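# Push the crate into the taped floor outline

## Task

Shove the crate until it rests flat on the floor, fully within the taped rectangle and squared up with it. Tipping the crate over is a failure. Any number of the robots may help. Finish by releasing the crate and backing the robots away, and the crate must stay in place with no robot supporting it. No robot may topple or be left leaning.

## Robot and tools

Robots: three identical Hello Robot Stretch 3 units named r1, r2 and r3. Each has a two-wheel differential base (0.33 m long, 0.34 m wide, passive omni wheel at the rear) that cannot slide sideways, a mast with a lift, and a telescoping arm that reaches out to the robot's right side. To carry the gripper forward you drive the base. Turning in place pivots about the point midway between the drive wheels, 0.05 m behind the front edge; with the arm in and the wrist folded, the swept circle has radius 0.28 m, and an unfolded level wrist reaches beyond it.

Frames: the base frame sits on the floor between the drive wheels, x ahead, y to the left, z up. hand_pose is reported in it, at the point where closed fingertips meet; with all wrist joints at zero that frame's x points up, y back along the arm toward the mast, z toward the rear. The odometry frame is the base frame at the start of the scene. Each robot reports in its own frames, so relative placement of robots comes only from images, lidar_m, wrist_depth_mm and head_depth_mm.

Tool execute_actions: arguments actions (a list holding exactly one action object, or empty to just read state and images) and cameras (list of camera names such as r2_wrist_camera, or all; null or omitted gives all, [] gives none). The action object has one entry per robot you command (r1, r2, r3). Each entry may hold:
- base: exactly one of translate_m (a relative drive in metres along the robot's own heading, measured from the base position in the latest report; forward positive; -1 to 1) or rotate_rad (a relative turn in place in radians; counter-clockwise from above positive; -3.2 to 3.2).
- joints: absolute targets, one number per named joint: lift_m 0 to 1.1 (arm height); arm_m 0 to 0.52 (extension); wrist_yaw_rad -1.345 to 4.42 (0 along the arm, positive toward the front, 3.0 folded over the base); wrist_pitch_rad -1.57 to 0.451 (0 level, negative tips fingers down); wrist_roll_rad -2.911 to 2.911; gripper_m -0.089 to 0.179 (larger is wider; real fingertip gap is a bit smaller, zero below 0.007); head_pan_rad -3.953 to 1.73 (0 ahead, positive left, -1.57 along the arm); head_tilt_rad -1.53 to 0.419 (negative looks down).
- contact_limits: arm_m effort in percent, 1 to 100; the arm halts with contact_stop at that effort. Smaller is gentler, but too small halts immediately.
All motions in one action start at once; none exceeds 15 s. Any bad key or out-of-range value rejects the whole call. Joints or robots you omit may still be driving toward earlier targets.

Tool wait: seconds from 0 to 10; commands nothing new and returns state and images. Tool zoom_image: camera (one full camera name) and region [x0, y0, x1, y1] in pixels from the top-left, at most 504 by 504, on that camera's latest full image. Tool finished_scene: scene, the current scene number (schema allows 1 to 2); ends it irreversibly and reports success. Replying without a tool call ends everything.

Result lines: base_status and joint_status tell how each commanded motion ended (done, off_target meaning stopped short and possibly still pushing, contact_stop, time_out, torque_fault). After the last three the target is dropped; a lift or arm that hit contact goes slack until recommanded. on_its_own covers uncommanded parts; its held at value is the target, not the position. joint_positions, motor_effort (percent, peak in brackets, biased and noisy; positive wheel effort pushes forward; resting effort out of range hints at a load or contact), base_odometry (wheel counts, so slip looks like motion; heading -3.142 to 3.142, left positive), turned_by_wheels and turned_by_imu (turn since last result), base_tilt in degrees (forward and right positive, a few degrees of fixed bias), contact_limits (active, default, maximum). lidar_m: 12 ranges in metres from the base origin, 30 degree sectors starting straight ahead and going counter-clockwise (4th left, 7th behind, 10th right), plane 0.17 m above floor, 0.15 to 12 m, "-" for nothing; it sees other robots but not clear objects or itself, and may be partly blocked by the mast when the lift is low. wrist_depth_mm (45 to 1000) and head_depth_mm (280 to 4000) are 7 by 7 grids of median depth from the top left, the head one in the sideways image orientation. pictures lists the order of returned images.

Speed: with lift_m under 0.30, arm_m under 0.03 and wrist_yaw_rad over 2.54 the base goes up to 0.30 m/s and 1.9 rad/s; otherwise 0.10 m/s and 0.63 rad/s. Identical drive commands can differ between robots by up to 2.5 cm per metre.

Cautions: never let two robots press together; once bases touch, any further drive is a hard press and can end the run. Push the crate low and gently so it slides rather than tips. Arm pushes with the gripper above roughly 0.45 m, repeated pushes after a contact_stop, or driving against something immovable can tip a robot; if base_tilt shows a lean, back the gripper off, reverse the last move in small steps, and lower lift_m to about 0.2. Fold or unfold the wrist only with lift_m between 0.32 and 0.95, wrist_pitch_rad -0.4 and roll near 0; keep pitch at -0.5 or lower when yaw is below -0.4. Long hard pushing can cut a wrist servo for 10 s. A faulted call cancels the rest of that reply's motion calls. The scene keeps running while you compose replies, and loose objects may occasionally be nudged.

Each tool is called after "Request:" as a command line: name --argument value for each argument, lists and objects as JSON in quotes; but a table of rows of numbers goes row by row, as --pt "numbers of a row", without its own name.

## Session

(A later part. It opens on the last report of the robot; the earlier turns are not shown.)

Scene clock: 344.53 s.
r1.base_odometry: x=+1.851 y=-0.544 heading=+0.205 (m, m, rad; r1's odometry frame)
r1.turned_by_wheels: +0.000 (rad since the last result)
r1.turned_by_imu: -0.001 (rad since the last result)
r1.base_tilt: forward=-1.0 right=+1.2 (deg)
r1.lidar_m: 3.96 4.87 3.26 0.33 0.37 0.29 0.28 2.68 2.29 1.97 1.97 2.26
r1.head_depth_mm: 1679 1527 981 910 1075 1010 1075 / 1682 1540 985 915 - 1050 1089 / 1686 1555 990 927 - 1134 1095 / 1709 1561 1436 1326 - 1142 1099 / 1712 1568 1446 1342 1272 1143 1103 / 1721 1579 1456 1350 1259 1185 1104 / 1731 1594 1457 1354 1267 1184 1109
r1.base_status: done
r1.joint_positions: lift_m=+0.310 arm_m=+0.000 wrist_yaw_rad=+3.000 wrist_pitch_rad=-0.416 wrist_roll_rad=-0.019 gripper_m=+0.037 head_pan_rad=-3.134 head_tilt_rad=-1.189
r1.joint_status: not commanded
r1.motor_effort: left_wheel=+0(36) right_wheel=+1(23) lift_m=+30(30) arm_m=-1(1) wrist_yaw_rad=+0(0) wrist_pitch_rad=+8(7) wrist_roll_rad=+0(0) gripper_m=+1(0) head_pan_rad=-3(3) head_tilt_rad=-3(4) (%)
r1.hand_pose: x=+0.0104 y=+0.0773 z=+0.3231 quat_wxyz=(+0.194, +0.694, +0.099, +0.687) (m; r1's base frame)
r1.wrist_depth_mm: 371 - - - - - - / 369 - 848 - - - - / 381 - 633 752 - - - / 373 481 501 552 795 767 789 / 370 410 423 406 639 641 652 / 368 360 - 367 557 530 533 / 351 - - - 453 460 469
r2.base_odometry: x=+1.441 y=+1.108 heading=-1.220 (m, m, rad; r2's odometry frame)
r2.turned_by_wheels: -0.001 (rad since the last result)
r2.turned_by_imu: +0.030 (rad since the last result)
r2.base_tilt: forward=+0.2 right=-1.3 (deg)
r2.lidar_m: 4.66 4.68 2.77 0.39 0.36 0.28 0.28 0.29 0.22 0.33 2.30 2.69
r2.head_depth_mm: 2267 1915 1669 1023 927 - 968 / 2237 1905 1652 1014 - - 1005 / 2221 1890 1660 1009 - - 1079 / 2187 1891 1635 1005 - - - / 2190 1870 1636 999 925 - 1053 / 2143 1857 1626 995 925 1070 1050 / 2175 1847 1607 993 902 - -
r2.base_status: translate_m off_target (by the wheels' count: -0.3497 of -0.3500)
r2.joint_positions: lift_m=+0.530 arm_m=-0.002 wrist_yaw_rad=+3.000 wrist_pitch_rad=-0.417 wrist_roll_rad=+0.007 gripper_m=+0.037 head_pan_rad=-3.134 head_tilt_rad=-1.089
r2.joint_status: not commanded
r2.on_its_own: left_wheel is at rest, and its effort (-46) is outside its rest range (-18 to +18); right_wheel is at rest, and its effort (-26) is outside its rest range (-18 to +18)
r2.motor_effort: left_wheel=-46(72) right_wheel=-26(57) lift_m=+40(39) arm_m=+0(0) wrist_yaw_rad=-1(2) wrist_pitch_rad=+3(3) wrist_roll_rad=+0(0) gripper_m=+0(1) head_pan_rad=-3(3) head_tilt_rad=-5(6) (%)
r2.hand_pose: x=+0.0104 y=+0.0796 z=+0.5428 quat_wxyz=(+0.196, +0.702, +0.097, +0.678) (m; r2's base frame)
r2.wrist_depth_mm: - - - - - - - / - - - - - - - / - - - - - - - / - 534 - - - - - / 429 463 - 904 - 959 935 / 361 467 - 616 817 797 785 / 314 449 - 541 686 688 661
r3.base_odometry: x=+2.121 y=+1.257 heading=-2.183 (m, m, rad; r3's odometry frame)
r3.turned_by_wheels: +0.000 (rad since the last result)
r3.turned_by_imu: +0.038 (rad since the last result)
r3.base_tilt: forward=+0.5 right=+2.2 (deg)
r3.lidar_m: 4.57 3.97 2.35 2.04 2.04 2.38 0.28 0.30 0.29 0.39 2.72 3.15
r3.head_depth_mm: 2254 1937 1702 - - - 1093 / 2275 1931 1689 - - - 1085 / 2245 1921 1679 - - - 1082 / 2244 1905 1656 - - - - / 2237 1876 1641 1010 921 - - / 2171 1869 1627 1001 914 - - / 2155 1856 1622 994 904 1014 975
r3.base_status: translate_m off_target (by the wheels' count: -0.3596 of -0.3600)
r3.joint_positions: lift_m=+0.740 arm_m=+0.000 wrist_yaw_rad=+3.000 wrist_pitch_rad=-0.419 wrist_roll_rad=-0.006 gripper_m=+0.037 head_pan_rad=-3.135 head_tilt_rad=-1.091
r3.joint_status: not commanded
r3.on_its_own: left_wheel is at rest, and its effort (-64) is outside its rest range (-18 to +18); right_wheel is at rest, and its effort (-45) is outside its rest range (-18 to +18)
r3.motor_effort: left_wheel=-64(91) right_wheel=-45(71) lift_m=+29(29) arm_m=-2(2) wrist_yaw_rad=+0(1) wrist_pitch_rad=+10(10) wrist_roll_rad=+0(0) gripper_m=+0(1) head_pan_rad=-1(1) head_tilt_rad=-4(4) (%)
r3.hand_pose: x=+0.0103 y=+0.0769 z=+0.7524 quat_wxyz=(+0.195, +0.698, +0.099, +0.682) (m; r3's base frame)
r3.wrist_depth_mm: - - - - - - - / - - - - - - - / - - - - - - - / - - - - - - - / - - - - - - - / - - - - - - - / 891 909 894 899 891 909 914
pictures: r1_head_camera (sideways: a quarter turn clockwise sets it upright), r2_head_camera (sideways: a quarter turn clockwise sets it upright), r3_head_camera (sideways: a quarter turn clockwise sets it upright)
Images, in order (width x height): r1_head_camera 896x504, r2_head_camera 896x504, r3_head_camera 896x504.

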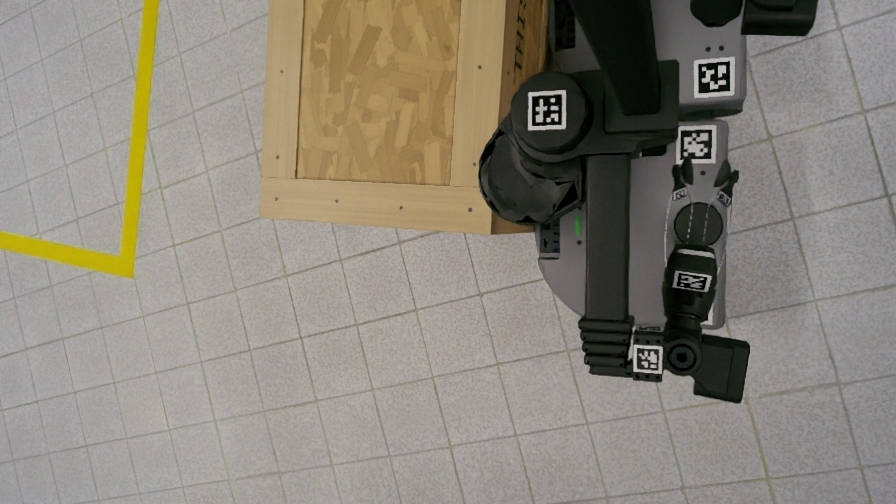

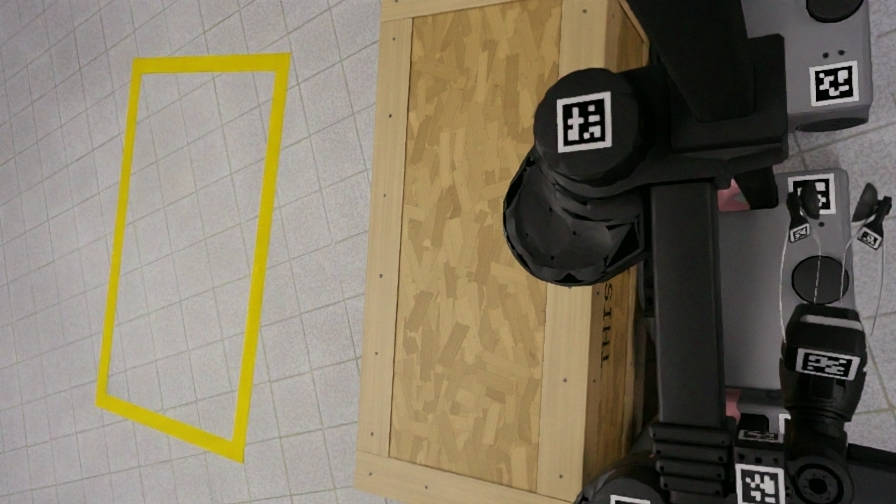

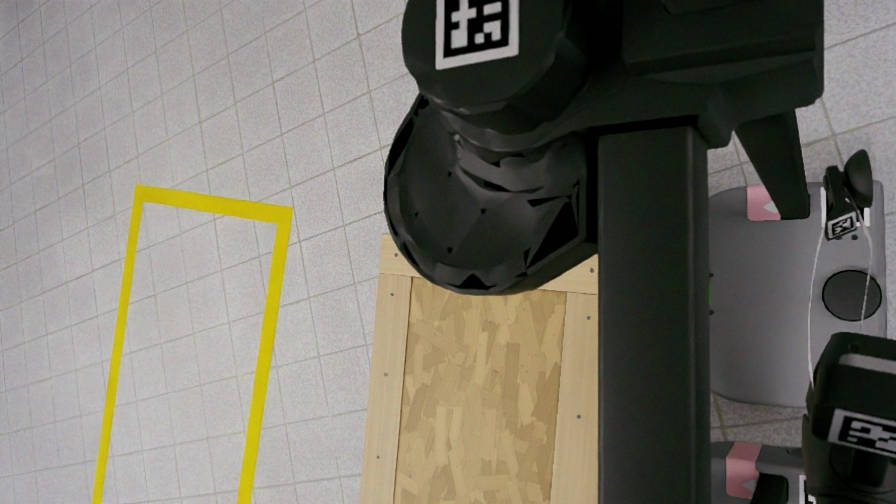

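Request:
execute_actions --actions '[{"r1":{"base":{"translate_m":0.005}},"r2":{"base":{"translate_m":0.01}},"r3":{"base":{"translate_m":0.01}}}]' --cameras '[]'

Request:
execute_actions --actions '[{"r1":{"base":{"rotate_rad":-0.02}},"r2":{"base":{"rotate_rad":-0.08}},"r3":{"base":{"rotate_rad":-0.09}}}]' --cameras '[]'

Request:
execute_actions --actions '[{"r1":{"base":{"translate_m":-0.38}},"r2":{"base":{"translate_m":-0.365}},"r3":{"base":{"translate_m":-0.35}}}]' --cameras '["r1_head_camera","r2_head_camera","r3_head_camera"]'

Scene clock: 351.93 s.
r1.base_odometry: x=+1.856 y=-0.543 heading=+0.205 (m, m, rad; r1's odometry frame)
r1.turned_by_wheels: +0.000 (rad since the last result)
r1.turned_by_imu: +0.001 (rad since the last result)
r1.base_tilt: forward=-1.0 right=+1.1 (deg)
r1.lidar_m: 3.92 4.85 3.24 0.33 0.38 0.29 0.28 2.69 2.29 1.97 1.97 2.28
r1.head_depth_mm: 1667 1530 978 910 1101 1010 1074 / 1672 1548 984 913 - 1054 1088 / 1688 1551 988 928 - 1138 1096 / 1694 1567 1444 1321 - 1141 1096 / 1705 1572 1443 1343 1277 1140 1103 / 1738 1574 1450 1348 1257 1183 1107 / 1726 1589 1458 1356 1257 1182 1109
r1.base_status: done
r1.joint_positions: lift_m=+0.310 arm_m=+0.000 wrist_yaw_rad=+3.000 wrist_pitch_rad=-0.416 wrist_roll_rad=-0.019 gripper_m=+0.037 head_pan_rad=-3.134 head_tilt_rad=-1.189
r1.joint_status: not commanded
r1.motor_effort: left_wheel=+0(5) right_wheel=+1(4) lift_m=+30(30) arm_m=+0(1) wrist_yaw_rad=+0(1) wrist_pitch_rad=+7(8) wrist_roll_rad=-1(0) gripper_m=+1(1) head_pan_rad=-4(4) head_tilt_rad=-3(3) (%)
r1.hand_pose: x=+0.0104 y=+0.0773 z=+0.3231 quat_wxyz=(+0.194, +0.694, +0.099, +0.687) (m; r1's base frame)
r1.wrist_depth_mm: 383 - - - - - - / 380 - 873 - - - - / 384 - 619 749 - - - / 382 486 499 521 792 778 814 / 378 421 418 406 630 660 629 / 373 363 - 364 556 549 529 / 360 - - - 458 464 464
r2.base_odometry: x=+1.444 y=+1.098 heading=-1.220 (m, m, rad; r2's odometry frame)
r2.turned_by_wheels: +0.000 (rad since the last result)
r2.turned_by_imu: +0.002 (rad since the last result)
r2.base_tilt: forward=+0.2 right=-1.3 (deg)
r2.lidar_m: 4.66 4.65 2.77 0.39 0.38 0.29 0.29 0.30 0.23 0.33 2.30 2.68
r2.head_depth_mm: 2240 1927 1670 1017 939 - 967 / 2229 1909 1655 1012 - - 1010 / 2209 1889 1646 1009 - - 1083 / 2179 1877 1645 1006 - - - / 2170 1874 1633 999 934 - 1053 / 2148 1857 1621 997 931 1071 1054 / 2153 1839 1624 989 900 - -
r2.base_status: done
r2.joint_positions: lift_m=+0.530 arm_m=-0.002 wrist_yaw_rad=+3.000 wrist_pitch_rad=-0.417 wrist_roll_rad=+0.007 gripper_m=+0.037 head_pan_rad=-3.134 head_tilt_rad=-1.089
r2.joint_status: not commanded
r2.motor_effort: left_wheel=+0(42) right_wheel=+0(26) lift_m=+40(40) arm_m=+0(0) wrist_yaw_rad=-1(1) wrist_pitch_rad=+4(3) wrist_roll_rad=+1(0) gripper_m=+1(0) head_pan_rad=-3(4) head_tilt_rad=-6(6) (%)
r2.hand_pose: x=+0.0104 y=+0.0796 z=+0.5428 quat_wxyz=(+0.196, +0.702, +0.097, +0.678) (m; r2's base frame)
r2.wrist_depth_mm: - - - - - - - / - - - - - - - / - - - - - - - / - 538 - - - - - / 439 459 - 904 - 966 926 / 361 481 - 621 834 789 780 / 329 475 - 562 681 677 670
r3.base_odometry: x=+2.115 y=+1.249 heading=-2.183 (m, m, rad; r3's odometry frame)
r3.turned_by_wheels: +0.000 (rad since the last result)
r3.turned_by_imu: +0.001 (rad since the last result)
r3.base_tilt: forward=+0.5 right=+2.2 (deg)
r3.lidar_m: 4.53 3.99 2.34 2.05 2.05 2.40 0.29 0.30 0.29 0.39 2.71 3.16
r3.head_depth_mm: 2309 1950 1695 - - - 1090 / 2279 1930 1686 - - - 1089 / 2252 1919 1674 - - - 1080 / 2216 1888 1651 - - - - / 2190 1892 1645 1007 919 - - / 2197 1863 1622 997 910 - - / 2159 1851 1622 999 906 1015 975
r3.base_status: done
r3.joint_positions: lift_m=+0.740 arm_m=+0.000 wrist_yaw_rad=+3.000 wrist_pitch_rad=-0.419 wrist_roll_rad=-0.006 gripper_m=+0.037 head_pan_rad=-3.135 head_tilt_rad=-1.091
r3.joint_status: not commanded
r3.motor_effort: left_wheel=+0(60) right_wheel=+1(44) lift_m=+29(29) arm_m=-2(2) wrist_yaw_rad=-1(1) wrist_pitch_rad=+10(10) wrist_roll_rad=+0(0) gripper_m=+0(0) head_pan_rad=-1(2) head_tilt_rad=-4(5) (%)
r3.hand_pose: x=+0.0103 y=+0.0769 z=+0.7524 quat_wxyz=(+0.195, +0.698, +0.099, +0.682) (m; r3's base frame)
r3.wrist_depth_mm: - - - - - - - / - - - - - - - / - - - - - - - / - - - - - - - / - - - - - - - / - - - - - - - / 887 900 890 901 897 922 927
pictures: none
No camera images: the call's "cameras" was empty. Leave "cameras" out to get every camera's image.

Scene clock: 352.87 s.
r1.base_odometry: x=+1.856 y=-0.543 heading=+0.185 (m, m, rad; r1's odometry frame)
r1.turned_by_wheels: -0.020 (rad since the last result)
r1.turned_by_imu: -0.020 (rad since the last result)
r1.base_tilt: forward=-1.0 right=+1.1 (deg)
r1.lidar_m: 3.81 4.86 3.30 0.33 0.39 0.29 0.28 2.68 2.31 1.98 1.97 2.25
r1.head_depth_mm: 1662 1533 979 912 1080 1001 1076 / 1673 1542 984 923 - 1125 1088 / 1692 1551 987 929 - 1137 1091 / 1704 1558 1426 1320 - 1138 1097 / 1718 1573 1440 1340 1273 1142 1102 / 1720 1575 1448 1346 1260 1184 1111 / 1731 1586 1459 1356 1264 1187 1115
r1.base_status: done
r1.joint_positions: lift_m=+0.310 arm_m=+0.000 wrist_yaw_rad=+3.000 wrist_pitch_rad=-0.416 wrist_roll_rad=-0.019 gripper_m=+0.037 head_pan_rad=-3.134 head_tilt_rad=-1.189
r1.joint_status: not commanded
r1.motor_effort: left_wheel=+2(5) right_wheel=-1(2) lift_m=+30(30) arm_m=+0(1) wrist_yaw_rad=+0(0) wrist_pitch_rad=+7(7) wrist_roll_rad=+0(0) gripper_m=+0(0) head_pan_rad=-3(3) head_tilt_rad=-4(4) (%)
r1.hand_pose: x=+0.0104 y=+0.0773 z=+0.3231 quat_wxyz=(+0.194, +0.694, +0.099, +0.687) (m; r1's base frame)
r1.wrist_depth_mm: 385 - - - - - - / 385 - 864 - - - - / 389 - 623 902 - - - / 389 524 501 547 777 810 789 / 383 407 424 407 640 646 634 / 382 367 - 363 548 531 535 / 362 - - - 459 461 463
r2.base_odometry: x=+1.444 y=+1.098 heading=-1.300 (m, m, rad; r2's odometry frame)
r2.turned_by_wheels: -0.080 (rad since the last result)
r2.turned_by_imu: -0.079 (rad since the last result)
r2.base_tilt: forward=+0.2 right=-1.3 (deg)
r2.lidar_m: 4.12 4.67 2.92 0.39 0.40 0.30 0.29 0.30 0.22 0.23 2.30 2.58
r2.head_depth_mm: 2236 1928 1669 1019 956 - 1002 / 2218 1894 1643 1012 - - 1062 / 2190 1889 1663 1010 - - 1081 / 2200 1874 1633 1001 - - - / 2179 1861 1633 999 930 - 1055 / 2166 1857 1623 994 919 1104 1046 / 2148 1856 1613 991 906 - -
r2.base_status: done
r2.joint_positions: lift_m=+0.530 arm_m=-0.002 wrist_yaw_rad=+3.000 wrist_pitch_rad=-0.417 wrist_roll_rad=+0.007 gripper_m=+0.037 head_pan_rad=-3.134 head_tilt_rad=-1.089
r2.joint_status: not commanded
r2.motor_effort: left_wheel=+2(5) right_wheel=-3(5) lift_m=+40(40) arm_m=+0(1) wrist_yaw_rad=+0(1) wrist_pitch_rad=+3(3) wrist_roll_rad=+0(0) gripper_m=+0(1) head_pan_rad=-3(3) head_tilt_rad=-6(5) (%)
r2.hand_pose: x=+0.0104 y=+0.0796 z=+0.5428 quat_wxyz=(+0.196, +0.702, +0.097, +0.678) (m; r2's base frame)
r2.wrist_depth_mm: - - - - - - - / - - - - - - - / - - - - - - - / - - - - - - - / 431 522 752 - - 968 928 / 377 528 - 699 821 787 766 / 353 502 - 547 671 675 664
r3.base_odometry: x=+2.115 y=+1.249 heading=-2.273 (m, m, rad; r3's odometry frame)
r3.turned_by_wheels: -0.090 (rad since the last result)
r3.turned_by_imu: -0.090 (rad since the last result)
r3.base_tilt: forward=+0.5 right=+2.2 (deg)
r3.lidar_m: 4.56 4.55 2.47 2.05 2.04 2.27 0.29 0.30 0.28 0.28 2.70 3.01
r3.head_depth_mm: 2299 1941 1685 - - - 1091 / 2279 1937 1687 - - - 1091 / 2267 1913 1667 - - - 1083 / 2234 1907 1643 - - - - / 2217 1873 1649 1012 918 - - / 2179 1874 1629 1001 912 - - / 2173 1855 1607 995 906 1015 976
r3.base_status: done
r3.joint_positions: lift_m=+0.740 arm_m=+0.000 wrist_yaw_rad=+3.000 wrist_pitch_rad=-0.419 wrist_roll_rad=-0.006 gripper_m=+0.037 head_pan_rad=-3.135 head_tilt_rad=-1.091
r3.joint_status: not commanded
r3.motor_effort: left_wheel=+3(8) right_wheel=-2(5) lift_m=+29(29) arm_m=-2(2) wrist_yaw_rad=-1(0) wrist_pitch_rad=+10(10) wrist_roll_rad=+0(0) gripper_m=+0(1) head_pan_rad=-1(1) head_tilt_rad=-4(5) (%)
r3.hand_pose: x=+0.0103 y=+0.0769 z=+0.7524 quat_wxyz=(+0.195, +0.698, +0.099, +0.682) (m; r3's base frame)
r3.wrist_depth_mm: - - - - - - - / - - - - - - - / - - - - - - - / - - - - - - - / - - - - - - - / - - - - - - - / 864 890 926 909 865 927 941
pictures: none
No camera images: the call's "cameras" was empty. Leave "cameras" out to get every camera's image.

Scene clock: 358.50 s.
r1.base_odometry: x=+1.483 y=-0.613 heading=+0.185 (m, m, rad; r1's odometry frame)
r1.turned_by_wheels: -0.001 (rad since the last result)
r1.turned_by_imu: +0.009 (rad since the last result)
r1.base_tilt: forward=-1.0 right=+1.1 (deg)
r1.lidar_m: 4.07 5.23 3.16 0.34 0.36 0.28 0.28 2.35 2.42 2.08 2.07 2.39
r1.head_depth_mm: 1670 1538 984 910 1060 999 1075 / 1674 1536 987 917 - 1086 1088 / 1687 1547 989 928 - 1139 1094 / 1707 1557 1442 1331 - 1142 1096 / 1715 1567 1440 1345 1272 1146 1103 / 1728 1571 1451 1345 1261 1184 1105 / 1748 1595 1467 1358 1267 1182 1109
r1.base_status: translate_m off_target (by the wheels' count: -0.3796 of -0.3800)
r1.joint_positions: lift_m=+0.310 arm_m=+0.000 wrist_yaw_rad=+3.000 wrist_pitch_rad=-0.416 wrist_roll_rad=-0.019 gripper_m=+0.037 head_pan_rad=-3.134 head_tilt_rad=-1.189
r1.joint_status: not commanded
r1.on_its_own: left_wheel is at rest, and its effort (-80) is outside its rest range (-18 to +18); right_wheel is at rest, and its effort (-38) is outside its rest range (-18 to +18)
r1.motor_effort: left_wheel=-80(100) right_wheel=-38(55) lift_m=+30(30) arm_m=-1(1) wrist_yaw_rad=+1(1) wrist_pitch_rad=+8(7) wrist_roll_rad=+0(0) gripper_m=+0(0) head_pan_rad=-4(3) head_tilt_rad=-3(3) (%)
r1.hand_pose: x=+0.0104 y=+0.0773 z=+0.3231 quat_wxyz=(+0.194, +0.694, +0.099, +0.687) (m; r1's base frame)
r1.wrist_depth_mm: 352 - - - - - - / 346 - 831 - - - - / 361 - 605 716 - - - / 355 464 502 495 778 787 776 / 353 418 421 407 624 641 641 / 358 426 - 366 556 529 540 / 353 - - - 456 467 464
r2.base_odometry: x=+1.346 y=+1.450 heading=-1.300 (m, m, rad; r2's odometry frame)
r2.turned_by_wheels: +0.000 (rad since the last result)
r2.turned_by_imu: +0.045 (rad since the last result)
r2.base_tilt: forward=+0.2 right=-1.3 (deg)
r2.lidar_m: 4.61 4.85 2.74 0.40 0.36 0.28 0.28 0.30 0.24 0.34 2.40 2.75
r2.head_depth_mm: 2244 1919 1674 1016 926 - 969 / 2199 1897 1656 1011 - - 1008 / 2178 1880 1649 1007 - - 1075 / 2200 1879 1630 1002 - - - / 2185 1870 1627 999 926 - 1053 / 2160 1845 1623 994 935 1127 1051 / 2149 1851 1620 988 902 - -
r2.base_status: done
r2.joint_positions: lift_m=+0.530 arm_m=-0.002 wrist_yaw_rad=+3.000 wrist_pitch_rad=-0.417 wrist_roll_rad=+0.007 gripper_m=+0.037 head_pan_rad=-3.134 head_tilt_rad=-1.089
r2.joint_status: not commanded
r2.motor_effort: left_wheel=+0(69) right_wheel=+0(63) lift_m=+39(41) arm_m=-1(0) wrist_yaw_rad=-1(1) wrist_pitch_rad=+3(3) wrist_roll_rad=+0(0) gripper_m=+0(0) head_pan_rad=-4(3) head_tilt_rad=-5(5) (%)
r2.hand_pose: x=+0.0104 y=+0.0796 z=+0.5428 quat_wxyz=(+0.196, +0.702, +0.097, +0.678) (m; r2's base frame)
r2.wrist_depth_mm: - - - - - - - / - - - - - - - / - - - - - - - / - 544 - - - - - / 433 465 - 775 - 941 919 / 352 456 - 628 825 786 791 / 315 447 - 550 680 687 663
r3.base_odometry: x=+2.341 y=+1.516 heading=-2.272 (m, m, rad; r3's odometry frame)
r3.turned_by_wheels: +0.001 (rad since the last result)
r3.turned_by_imu: +0.063 (rad since the last result)
r3.base_tilt: forward=+0.5 right=+2.2 (deg)
r3.lidar_m: 4.88 3.99 2.28 1.94 1.95 2.24 0.28 0.30 0.29 0.40 2.80 3.22
r3.head_depth_mm: 2297 1946 1691 - - - 1094 / 2279 1924 1684 - - - 1093 / 2252 1922 1668 - - - 1081 / 2221 1894 1661 - - - - / 2211 1891 1632 1011 917 - - / 2188 1871 1625 1002 909 - - / 2157 1834 1630 991 905 1016 980
r3.base_status: translate_m off_target (by the wheels' count: -0.3498 of -0.3500)
r3.joint_positions: lift_m=+0.740 arm_m=+0.000 wrist_yaw_rad=+3.000 wrist_pitch_rad=-0.419 wrist_roll_rad=-0.006 gripper_m=+0.037 head_pan_rad=-3.135 head_tilt_rad=-1.091
r3.joint_status: not commanded
r3.on_its_own: right_wheel is at rest, and its effort (-50) is outside its rest range (-18 to +18)
r3.motor_effort: left_wheel=-7(100) right_wheel=-50(78) lift_m=+28(29) arm_m=-2(4) wrist_yaw_rad=-1(1) wrist_pitch_rad=+10(10) wrist_roll_rad=+0(0) gripper_m=+0(1) head_pan_rad=-2(1) head_tilt_rad=-5(4) (%)
r3.hand_pose: x=+0.0103 y=+0.0769 z=+0.7524 quat_wxyz=(+0.195, +0.698, +0.099, +0.682) (m; r3's base frame)
r3.wrist_depth_mm: - - - - - - - / - - - - - - - / - - - - - - - / - - - - - - - / - - - - - - - / - - - - - - - / 883 908 882 901 886 898 902
pictures: r1_head_camera (sideways: a quarter turn clockwise sets it upright), r2_head_camera (sideways: a quarter turn clockwise sets it upright), r3_head_camera (sideways: a quarter turn clockwise sets it upright)
Images, in order (width x height): r1_head_camera 896x504, r2_head_camera 896x504, r3_head_camera 896x504.

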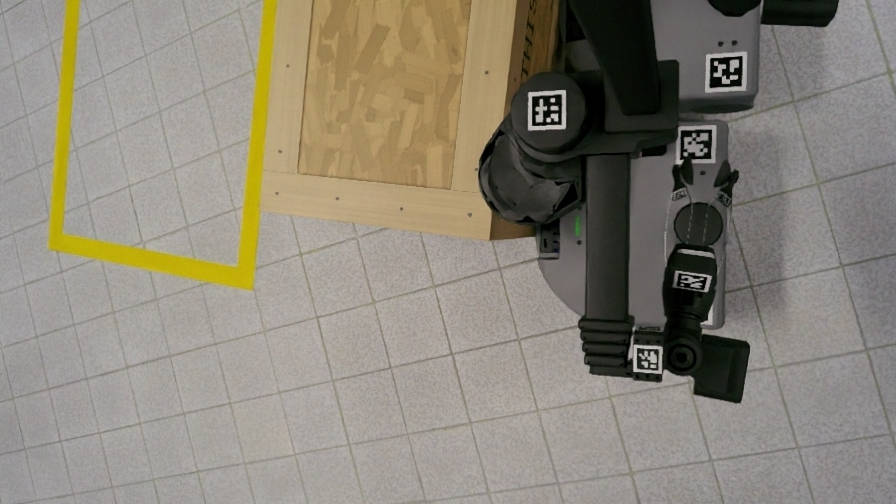

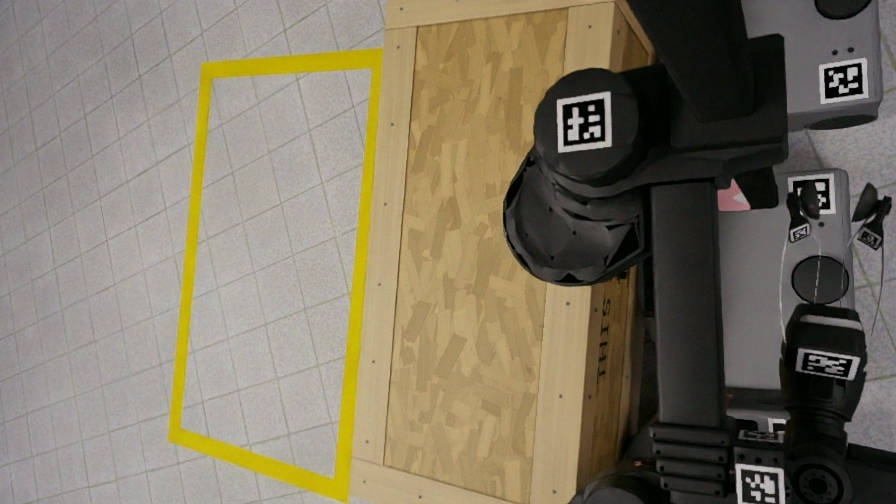

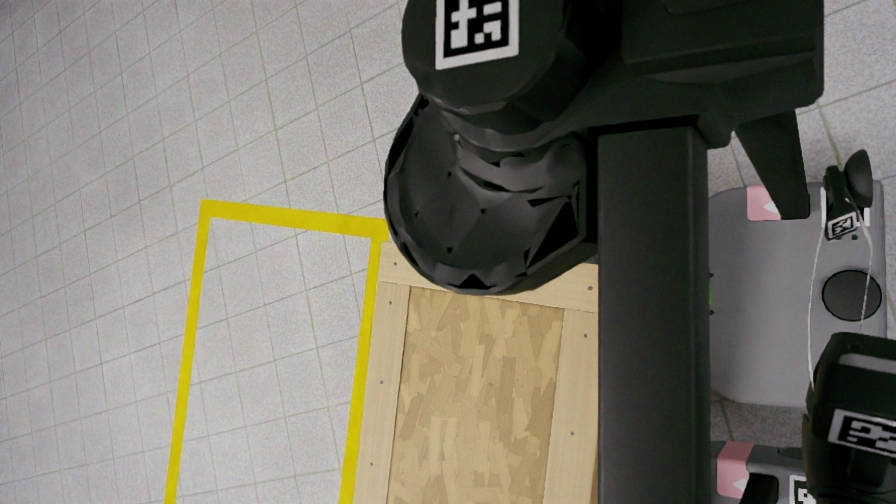

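Request:
execute_actions --actions '[{"r1":{"base":{"translate_m":-0.3}},"r2":{"base":{"translate_m":-0.3}},"r3":{"base":{"translate_m":-0.3}}}]' --cameras '["r1_head_camera","r2_head_camera","r3_head_camera"]'

Scene clock: 370.07 s.
r1.base_odometry: x=+1.188 y=-0.667 heading=+0.184 (m, m, rad; r1's odometry frame)
r1.turned_by_wheels: +0.000 (rad since the last result)
r1.turned_by_imu: -0.001 (rad since the last result)
r1.base_tilt: forward=-1.0 right=+1.1 (deg)
r1.lidar_m: 4.24 5.43 3.10 0.34 0.36 0.28 0.28 2.09 2.52 2.16 2.15 2.49
r1.head_depth_mm: 1669 1531 982 910 1054 1001 1068 / 1686 1534 981 916 - 1094 1091 / 1692 1541 988 929 - 1135 1097 / 1707 1565 1440 1321 - 1146 1099 / 1714 1567 1451 1338 1273 1141 1105 / 1733 1583 1454 1345 1259 1182 1108 / 1729 1590 1464 1358 1264 1178 1111
r1.base_status: translate_m off_target (by the wheels' count: -0.2999 of -0.3000)
r1.joint_positions: lift_m=+0.310 arm_m=+0.000 wrist_yaw_rad=+3.000 wrist_pitch_rad=-0.416 wrist_roll_rad=-0.019 gripper_m=+0.037 head_pan_rad=-3.134 head_tilt_rad=-1.189
r1.joint_status: not commanded
r1.on_its_own: left_wheel is at rest, and its effort (-29) is outside its rest range (-18 to +18)
r1.motor_effort: left_wheel=-29(94) right_wheel=-10(47) lift_m=+30(30) arm_m=-1(2) wrist_yaw_rad=-1(1) wrist_pitch_rad=+7(8) wrist_roll_rad=+0(0) gripper_m=+1(0) head_pan_rad=-3(3) head_tilt_rad=-3(4) (%)
r1.hand_pose: x=+0.0104 y=+0.0773 z=+0.3231 quat_wxyz=(+0.194, +0.694, +0.099, +0.687) (m; r1's base frame)
r1.wrist_depth_mm: 358 - - - - - - / 359 - 852 - - - - / 352 - 606 735 - - - / 356 460 506 495 781 787 785 / 351 425 425 399 631 630 636 / 357 423 - 372 562 536 540 / 350 - - - 453 459 464
r2.base_odometry: x=+1.266 y=+1.739 heading=-1.300 (m, m, rad; r2's odometry frame)
r2.turned_by_wheels: +0.000 (rad since the last result)
r2.turned_by_imu: +0.004 (rad since the last result)
r2.base_tilt: forward=+0.3 right=-1.2 (deg)
r2.lidar_m: 4.80 4.64 2.64 0.39 0.35 0.28 0.28 0.30 0.24 0.34 2.48 2.85
r2.head_depth_mm: 2252 1902 1654 1018 927 - 973 / 2234 1897 1666 1011 - - 1006 / 2231 1901 1638 1004 - - 1079 / 2191 1873 1652 1005 - - - / 2179 1877 1618 1000 929 - 1048 / 2169 1847 1625 993 933 1132 1051 / 2156 1837 1617 993 904 - -
r2.base_status: translate_m off_target (by the wheels' count: -0.2996 of -0.3000)
r2.joint_positions: lift_m=+0.530 arm_m=-0.002 wrist_yaw_rad=+3.000 wrist_pitch_rad=-0.417 wrist_roll_rad=+0.007 gripper_m=+0.037 head_pan_rad=-3.134 head_tilt_rad=-1.089
r2.joint_status: not commanded
r2.on_its_own: left_wheel is at rest, and its effort (-41) is outside its rest range (-18 to +18); right_wheel is at rest, and its effort (-52) is outside its rest range (-18 to +18)
r2.motor_effort: left_wheel=-41(46) right_wheel=-52(57) lift_m=+39(40) arm_m=+0(0) wrist_yaw_rad=-1(0) wrist_pitch_rad=+3(3) wrist_roll_rad=+0(0) gripper_m=+0(0) head_pan_rad=-3(3) head_tilt_rad=-4(5) (%)
r2.hand_pose: x=+0.0104 y=+0.0796 z=+0.5428 quat_wxyz=(+0.196, +0.702, +0.097, +0.678) (m; r2's base frame)
r2.wrist_depth_mm: - - - - - - - / - - - - - - - / - - - - - - - / - 548 - - - - - / 431 451 - 736 - 952 920 / 353 458 - 624 839 782 789 / 312 437 - 545 663 686 657
r3.base_odometry: x=+2.535 y=+1.745 heading=-2.272 (m, m, rad; r3's odometry frame)
r3.turned_by_wheels: -0.001 (rad since the last result)
r3.turned_by_imu: +0.002 (rad since the last result)
r3.base_tilt: forward=+0.5 right=+2.2 (deg)
r3.lidar_m: 5.13 3.84 2.18 1.87 1.86 2.14 0.27 0.30 0.29 0.39 2.89 3.32
r3.head_depth_mm: 2310 1958 1709 - - - 1091 / 2277 1937 1696 - - - 1091 / 2264 1920 1677 - - - 1083 / 2240 1920 1658 - - - - / 2222 1885 1637 1009 923 - - / 2175 1854 1617 1000 909 - - / 2175 1852 1616 995 902 1015 980
r3.base_status: translate_m off_target (by the wheels' count: -0.2996 of -0.3000)
r3.joint_positions: lift_m=+0.740 arm_m=+0.000 wrist_yaw_rad=+3.000 wrist_pitch_rad=-0.419 wrist_roll_rad=-0.006 gripper_m=+0.037 head_pan_rad=-3.135 head_tilt_rad=-1.091
r3.joint_status: not commanded
r3.on_its_own: left_wheel is at rest, and its effort (-68) is outside its rest range (-18 to +18); right_wheel is at rest, and its effort (-44) is outside its rest range (-18 to +18)
r3.motor_effort: left_wheel=-68(91) right_wheel=-44(68) lift_m=+29(29) arm_m=-2(2) wrist_yaw_rad=+0(0) wrist_pitch_rad=+10(10) wrist_roll_rad=+0(0) gripper_m=+1(1) head_pan_rad=+0(1) head_tilt_rad=-4(4) (%)
r3.hand_pose: x=+0.0103 y=+0.0769 z=+0.7524 quat_wxyz=(+0.195, +0.698, +0.099, +0.682) (m; r3's base frame)
r3.wrist_depth_mm: - - - - - - - / - - - - - - - / - - - - - - - / - - - - - - - / - - - - - - - / - - - - - - - / 902 892 914 922 903 921 881
pictures: r1_head_camera (sideways: a quarter turn clockwise sets it upright), r2_head_camera (sideways: a quarter turn clockwise sets it upright), r3_head_camera (sideways: a quarter turn clockwise sets it upright)
Images, in order (width x height): r1_head_camera 896x504, r2_head_camera 896x504, r3_head_camera 896x504.

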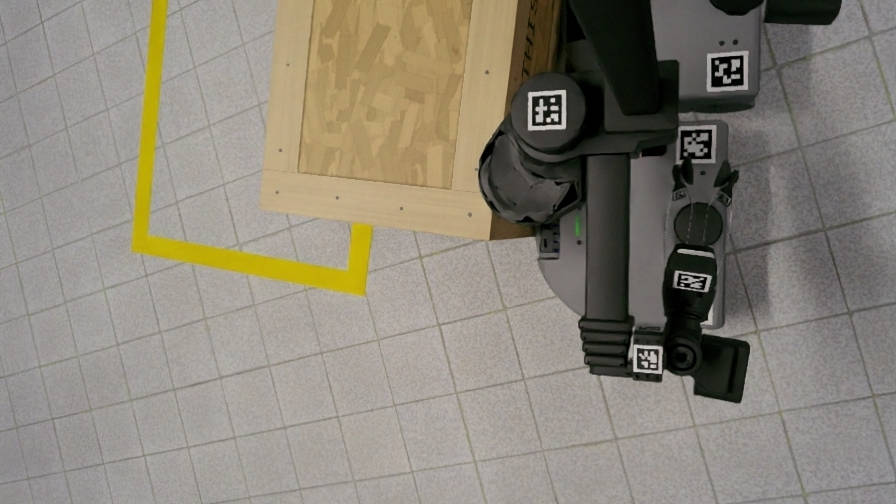

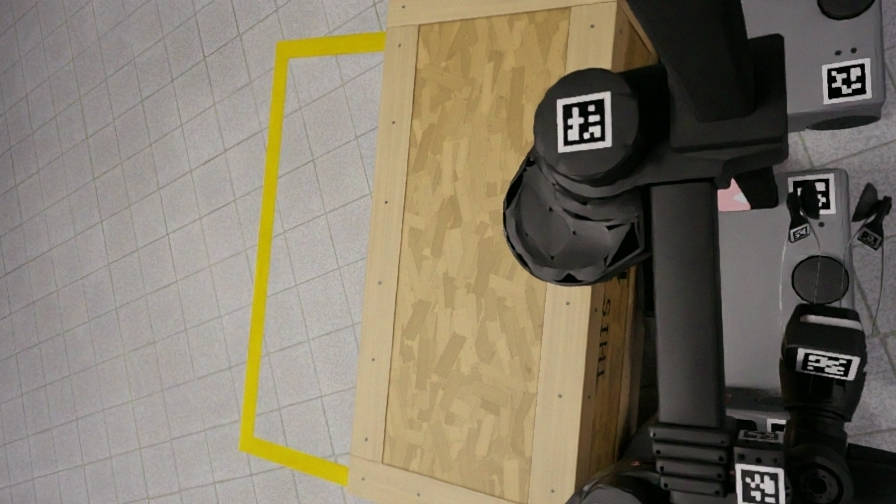

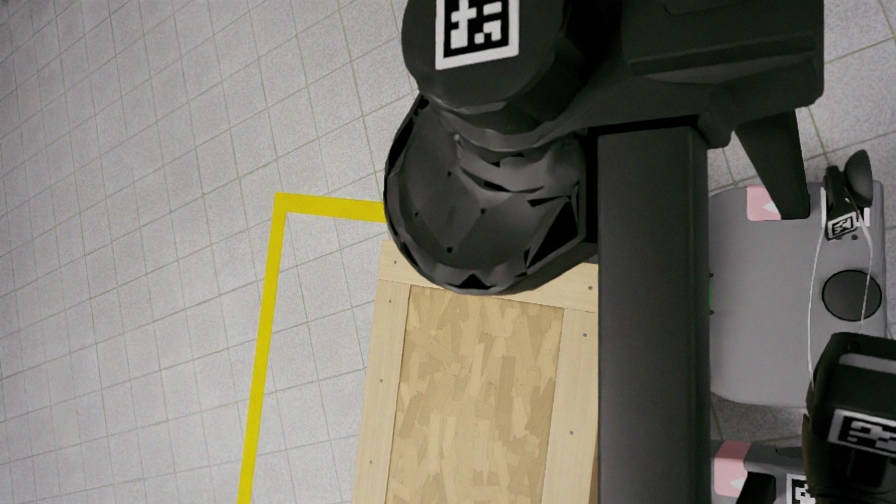

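Request:
execute_actions --actions '[{"r1":{"base":{"translate_m":-0.31}},"r2":{"base":{"translate_m":-0.305}},"r3":{"base":{"translate_m":-0.3}}}]' --cameras '["r1_head_camera","r2_head_camera","r3_head_camera"]'

Scene clock: 382.73 s.
r1.base_odometry: x=+0.884 y=-0.724 heading=+0.184 (m, m, rad; r1's odometry frame)
r1.turned_by_wheels: +0.000 (rad since the last result)
r1.turned_by_imu: -0.001 (rad since the last result)
r1.base_tilt: forward=-1.0 right=+1.1 (deg)
r1.lidar_m: 4.39 5.25 2.97 0.34 0.35 0.28 0.28 1.84 2.62 2.24 2.24 2.57
r1.head_depth_mm: 1674 1537 980 911 1049 999 1069 / 1682 1539 988 913 - 1024 1088 / 1684 1546 990 927 - 1140 1089 / 1701 1569 1444 1323 - 1141 1096 / 1721 1571 1447 1341 1280 1147 1102 / 1730 1578 1455 1347 1262 1185 1106 / 1727 1585 1459 1356 1266 1182 1112
r1.base_status: translate_m off_target (by the wheels' count: -0.3096 of -0.3100)
r1.joint_positions: lift_m=+0.310 arm_m=+0.000 wrist_yaw_rad=+3.000 wrist_pitch_rad=-0.416 wrist_roll_rad=-0.019 gripper_m=+0.037 head_pan_rad=-3.134 head_tilt_rad=-1.189
r1.joint_status: not commanded
r1.on_its_own: left_wheel is at rest, and its effort (-55) is outside its rest range (-18 to +18); right_wheel is at rest, and its effort (-47) is outside its rest range (-18 to +18)
r1.motor_effort: left_wheel=-55(56) right_wheel=-47(47) lift_m=+30(30) arm_m=-1(1) wrist_yaw_rad=+0(0) wrist_pitch_rad=+8(8) wrist_roll_rad=+0(0) gripper_m=-1(1) head_pan_rad=-3(4) head_tilt_rad=-3(3) (%)
r1.hand_pose: x=+0.0104 y=+0.0773 z=+0.3231 quat_wxyz=(+0.194, +0.694, +0.099, +0.687) (m; r1's base frame)
r1.wrist_depth_mm: 353 - - - - - - / 355 - 798 - - - - / 354 - 712 735 - - - / 357 443 502 496 781 766 804 / 354 418 423 409 634 642 636 / 353 420 - 371 564 541 531 / 352 - - - 455 469 456
r2.base_odometry: x=+1.184 y=+2.032 heading=-1.299 (m, m, rad; r2's odometry frame)
r2.turned_by_wheels: +0.001 (rad since the last result)
r2.turned_by_imu: +0.003 (rad since the last result)
r2.base_tilt: forward=+0.2 right=-1.3 (deg)
r2.lidar_m: 4.98 4.46 2.53 0.40 0.35 0.28 0.28 0.30 0.24 0.34 2.56 2.95
r2.head_depth_mm: 2235 1917 1681 1019 928 - 957 / 2233 1891 1655 1013 - - 979 / 2217 1883 1656 1011 - - 1078 / 2202 1882 1633 1006 - - - / 2172 1869 1643 996 927 - 1051 / 2158 1853 1627 998 935 1131 1043 / 2140 1843 1614 989 909 - -
r2.base_status: translate_m off_target (by the wheels' count: -0.3048 of -0.3050)
r2.joint_positions: lift_m=+0.530 arm_m=-0.002 wrist_yaw_rad=+3.000 wrist_pitch_rad=-0.417 wrist_roll_rad=+0.007 gripper_m=+0.037 head_pan_rad=-3.134 head_tilt_rad=-1.089
r2.joint_status: not commanded
r2.on_its_own: right_wheel is at rest, and its effort (-36) is outside its rest range (-18 to +18)
r2.motor_effort: left_wheel=-3(50) right_wheel=-36(57) lift_m=+39(39) arm_m=+0(0) wrist_yaw_rad=+0(0) wrist_pitch_rad=+3(3) wrist_roll_rad=+0(0) gripper_m=+0(0) head_pan_rad=-3(4) head_tilt_rad=-6(5) (%)
r2.hand_pose: x=+0.0104 y=+0.0796 z=+0.5428 quat_wxyz=(+0.196, +0.702, +0.097, +0.678) (m; r2's base frame)
r2.wrist_depth_mm: - - - - - - - / - - - - - - - / - - - - - - - / - 541 - - - - - / 430 444 - 805 - 946 946 / 348 438 - 605 821 795 778 / 311 431 - 546 678 690 660
r3.base_odometry: x=+2.728 y=+1.974 heading=-2.272 (m, m, rad; r3's odometry frame)
r3.turned_by_wheels: +0.001 (rad since the last result)
r3.turned_by_imu: +0.004 (rad since the last result)
r3.base_tilt: forward=+0.6 right=+2.2 (deg)
r3.lidar_m: 5.44 3.66 2.08 1.79 1.78 2.05 0.27 0.30 0.29 0.40 2.97 3.41
r3.head_depth_mm: 2313 1964 1702 - - - 1084 / 2279 1915 1684 - - - 1089 / 2273 1921 1666 - - - 1085 / 2246 1900 1668 - - - - / 2218 1896 1654 1009 922 - - / 2179 1858 1628 1002 912 - - / 2143 1854 1622 997 908 1014 980
r3.base_status: translate_m off_target (by the wheels' count: -0.2997 of -0.3000)
r3.joint_positions: lift_m=+0.740 arm_m=+0.000 wrist_yaw_rad=+3.000 wrist_pitch_rad=-0.419 wrist_roll_rad=-0.006 gripper_m=+0.037 head_pan_rad=-3.135 head_tilt_rad=-1.091
r3.joint_status: not commanded
r3.on_its_own: left_wheel is at rest, and its effort (-29) is outside its rest range (-18 to +18); right_wheel is at rest, and its effort (-52) is outside its rest range (-18 to +18)
r3.motor_effort: left_wheel=-29(90) right_wheel=-52(63) lift_m=+29(28) arm_m=-2(2) wrist_yaw_rad=+0(0) wrist_pitch_rad=+10(10) wrist_roll_rad=+0(0) gripper_m=+1(0) head_pan_rad=-2(1) head_tilt_rad=-5(4) (%)
r3.hand_pose: x=+0.0103 y=+0.0769 z=+0.7524 quat_wxyz=(+0.195, +0.698, +0.099, +0.682) (m; r3's base frame)
r3.wrist_depth_mm: - - - - - - - / - - - - - - - / - - - - - - - / - - - - - - - / - - - - - - - / - - - - - - - / 912 887 894 914 879 908 955
pictures: r1_head_camera (sideways: a quarter turn clockwise sets it upright), r2_head_camera (sideways: a quarter turn clockwise sets it upright), r3_head_camera (sideways: a quarter turn clockwise sets it upright)
Images, in order (width x height): r1_head_camera 896x504, r2_head_camera 896x504, r3_head_camera 896x504.

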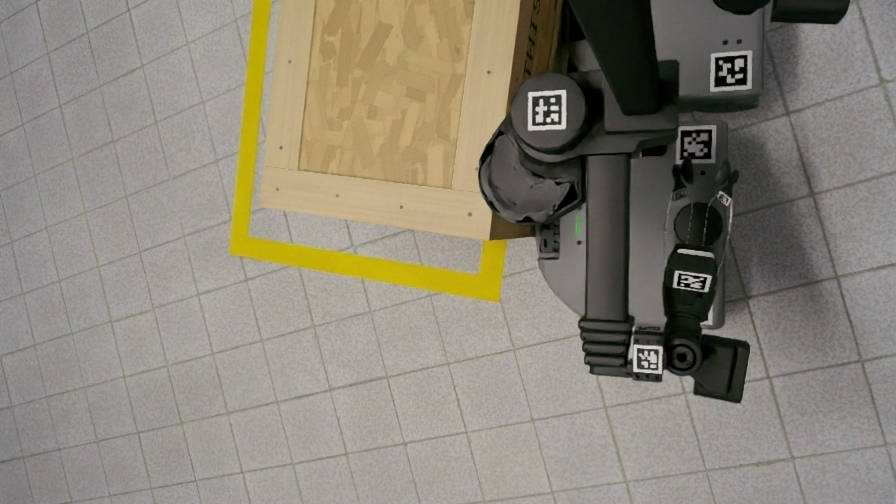

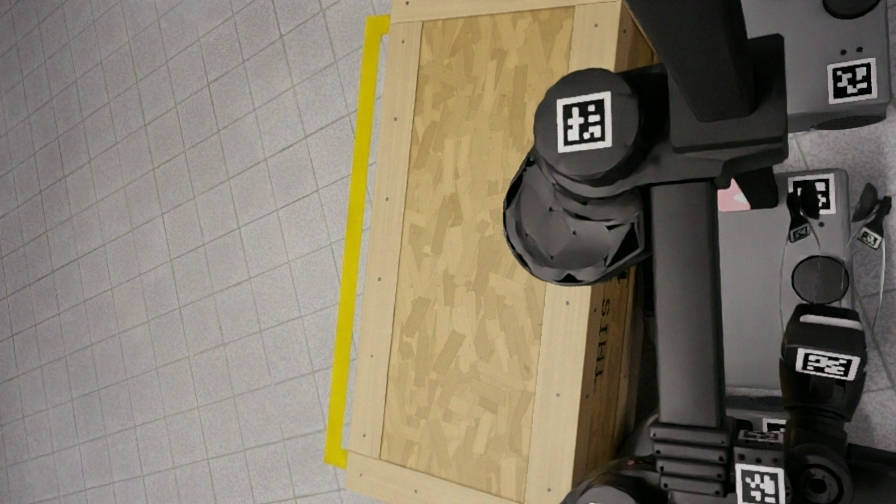

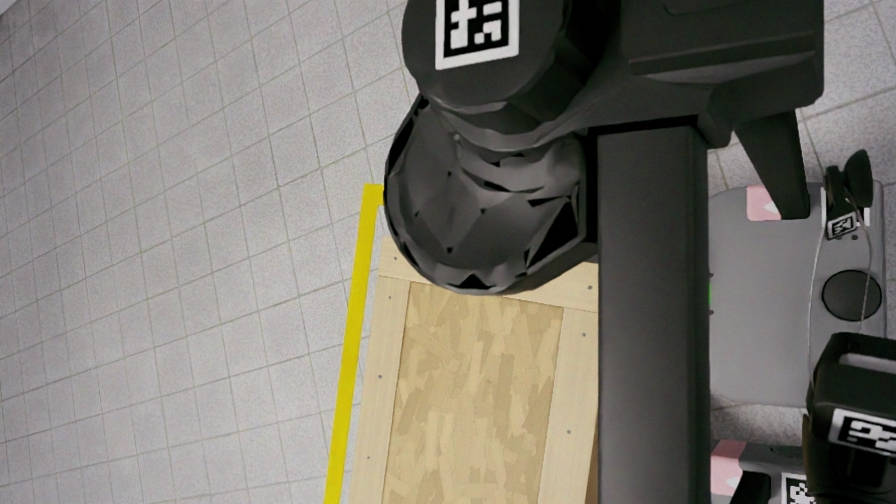

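Request:
execute_actions --actions '[{"r1":{"base":{"translate_m":-0.21}},"r2":{"base":{"translate_m":-0.21}},"r3":{"base":{"translate_m":-0.21}}}]' --cameras '["r1_head_camera","r3_nav_camera","r3_head_camera"]'

Scene clock: 391.07 s.
r1.base_odometry: x=+0.678 y=-0.763 heading=+0.185 (m, m, rad; r1's odometry frame)
r1.turned_by_wheels: +0.000 (rad since the last result)
r1.turned_by_imu: +0.000 (rad since the last result)
r1.base_tilt: forward=-1.0 right=+1.1 (deg)
r1.lidar_m: 4.46 5.14 2.90 0.34 0.35 0.28 0.28 1.68 1.71 2.30 2.30 2.63
r1.head_depth_mm: 1672 1529 983 908 1050 999 1068 / 1681 1540 983 917 - 1022 1090 / 1693 1551 985 928 - 1131 1092 / 1703 1554 1439 1324 - 1147 1101 / 1712 1568 1450 1344 1275 1146 1100 / 1729 1575 1458 1350 1264 1185 1104 / 1735 1591 1463 1352 1263 1186 1108
r1.base_status: translate_m off_target (by the wheels' count: -0.2098 of -0.2100)
r1.joint_positions: lift_m=+0.310 arm_m=+0.000 wrist_yaw_rad=+3.000 wrist_pitch_rad=-0.416 wrist_roll_rad=-0.019 gripper_m=+0.037 head_pan_rad=-3.134 head_tilt_rad=-1.189
r1.joint_status: not commanded
r1.on_its_own: left_wheel is at rest, and its effort (-20) is outside its rest range (-18 to +18); right_wheel is at rest, and its effort (-22) is outside its rest range (-18 to +18)
r1.motor_effort: left_wheel=-20(59) right_wheel=-22(49) lift_m=+30(30) arm_m=-1(1) wrist_yaw_rad=+0(0) wrist_pitch_rad=+8(8) wrist_roll_rad=+0(0) gripper_m=+1(1) head_pan_rad=-3(3) head_tilt_rad=-4(4) (%)
r1.hand_pose: x=+0.0104 y=+0.0773 z=+0.3231 quat_wxyz=(+0.194, +0.694, +0.099, +0.687) (m; r1's base frame)
r1.wrist_depth_mm: 352 - - - - - - / 355 - 785 - - - - / 356 - 691 731 - - - / 358 453 498 498 780 775 795 / 356 419 420 405 627 626 643 / 355 419 - 366 558 533 546 / 344 - - - 463 461 454
r2.base_odometry: x=+1.128 y=+2.234 heading=-1.299 (m, m, rad; r2's odometry frame)
r2.turned_by_wheels: +0.000 (rad since the last result)
r2.turned_by_imu: +0.000 (rad since the last result)
r2.base_tilt: forward=+0.2 right=-1.3 (deg)
r2.lidar_m: 5.07 4.33 2.46 0.39 0.35 0.28 0.28 0.30 0.24 0.34 2.62 3.00
r2.head_depth_mm: 2235 1904 1661 1018 927 - 959 / 2224 1897 1657 1012 - - 976 / 2209 1881 1648 1009 - - 1081 / 2178 1881 1650 1007 - - - / 2169 1865 1630 1000 926 - 1059 / 2173 1862 1618 996 934 1132 1053 / 2138 1848 1614 993 910 - -
r2.base_status: translate_m off_target (by the wheels' count: -0.2096 of -0.2100)
r2.joint_positions: lift_m=+0.530 arm_m=-0.002 wrist_yaw_rad=+3.000 wrist_pitch_rad=-0.417 wrist_roll_rad=+0.007 gripper_m=+0.037 head_pan_rad=-3.134 head_tilt_rad=-1.089
r2.joint_status: not commanded
r2.on_its_own: left_wheel is at rest, and its effort (-43) is outside its rest range (-18 to +18); right_wheel is at rest, and its effort (-38) is outside its rest range (-18 to +18)
r2.motor_effort: left_wheel=-43(45) right_wheel=-38(55) lift_m=+40(39) arm_m=-1(1) wrist_yaw_rad=-1(1) wrist_pitch_rad=+3(3) wrist_roll_rad=+0(0) gripper_m=+0(0) head_pan_rad=-3(3) head_tilt_rad=-5(5) (%)
r2.hand_pose: x=+0.0104 y=+0.0796 z=+0.5428 quat_wxyz=(+0.196, +0.702, +0.097, +0.678) (m; r2's base frame)
r2.wrist_depth_mm: - - - - - - - / - - - - - - - / - - - - - - - / - 547 - - - - - / 432 444 - 794 - 968 939 / 352 442 - 621 814 780 763 / 314 442 - 536 691 677 670
r3.base_odometry: x=+2.863 y=+2.134 heading=-2.272 (m, m, rad; r3's odometry frame)
r3.turned_by_wheels: -0.001 (rad since the last result)
r3.turned_by_imu: -0.001 (rad since the last result)
r3.base_tilt: forward=+0.6 right=+2.2 (deg)
r3.lidar_m: 5.61 3.52 2.02 1.73 1.73 1.98 0.27 0.30 0.29 0.39 3.01 3.48
r3.head_depth_mm: 2283 1940 1697 - - - 1093 / 2283 1948 1666 - - - 1089 / 2247 1916 1671 - - - 1083 / 2247 1887 1656 - - - - / 2203 1883 1652 1009 923 - - / 2181 1889 1630 999 909 - - / 2159 1854 1623 993 908 1017 974
r3.base_status: translate_m off_target (by the wheels' count: -0.2096 of -0.2100)
r3.joint_positions: lift_m=+0.740 arm_m=+0.000 wrist_yaw_rad=+3.000 wrist_pitch_rad=-0.419 wrist_roll_rad=-0.006 gripper_m=+0.037 head_pan_rad=-3.135 head_tilt_rad=-1.091
r3.joint_status: not commanded
r3.on_its_own: left_wheel is at rest, and its effort (-76) is outside its rest range (-18 to +18); right_wheel is at rest, and its effort (-45) is outside its rest range (-18 to +18)
r3.motor_effort: left_wheel=-76(91) right_wheel=-45(75) lift_m=+28(28) arm_m=-3(2) wrist_yaw_rad=-1(0) wrist_pitch_rad=+10(10) wrist_roll_rad=+0(0) gripper_m=+0(1) head_pan_rad=-1(1) head_tilt_rad=-4(4) (%)
r3.hand_pose: x=+0.0103 y=+0.0769 z=+0.7524 quat_wxyz=(+0.195, +0.698, +0.099, +0.682) (m; r3's base frame)
r3.wrist_depth_mm: - - - - - - - / - - - - - - - / - - - - - - - / - - - - - - - / - - - - - - - / - - - - - - - / 885 918 886 906 838 911 905
pictures: r1_head_camera (sideways: a quarter turn clockwise sets it upright), r3_head_camera (sideways: a quarter turn clockwise sets it upright), r3_nav_camera (sideways: a quarter turn counterclockwise sets it upright)
Images, in order (width x height): r1_head_camera 896x504, r3_head_camera 896x504, r3_nav_camera 672x504.

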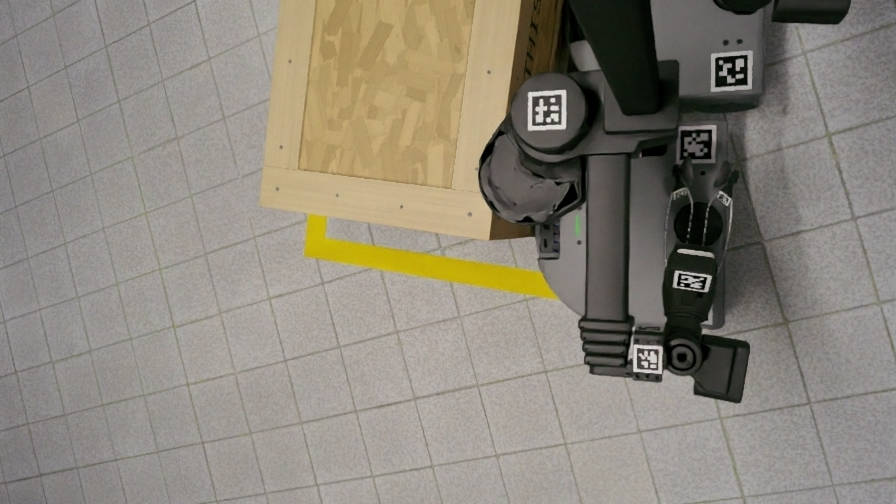

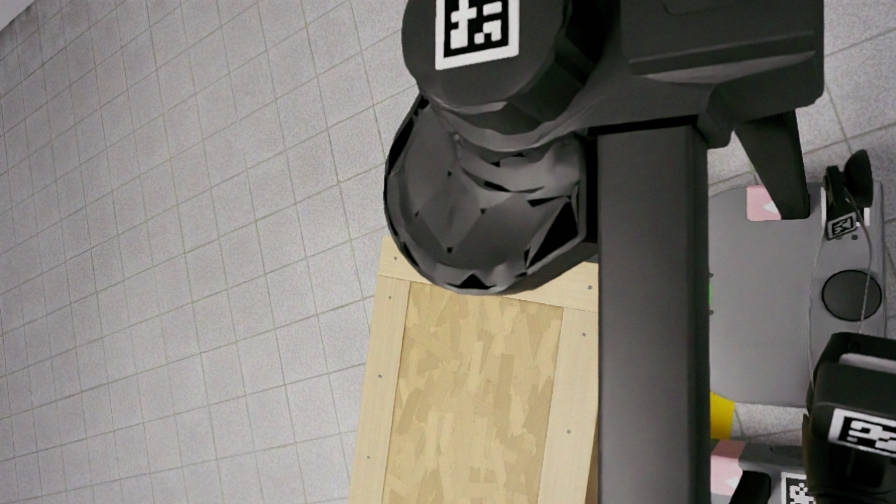

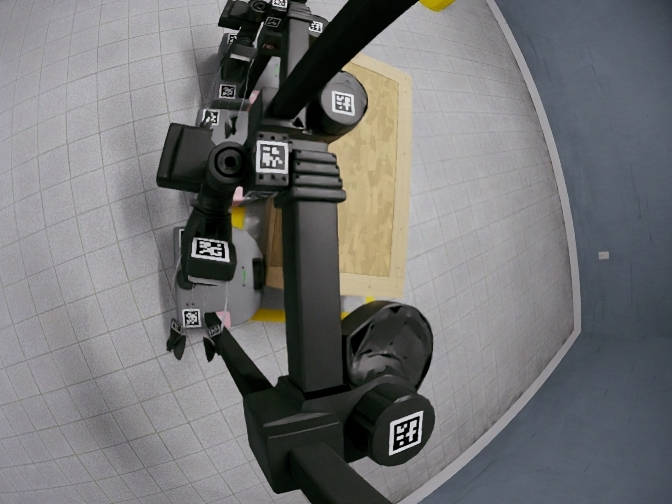

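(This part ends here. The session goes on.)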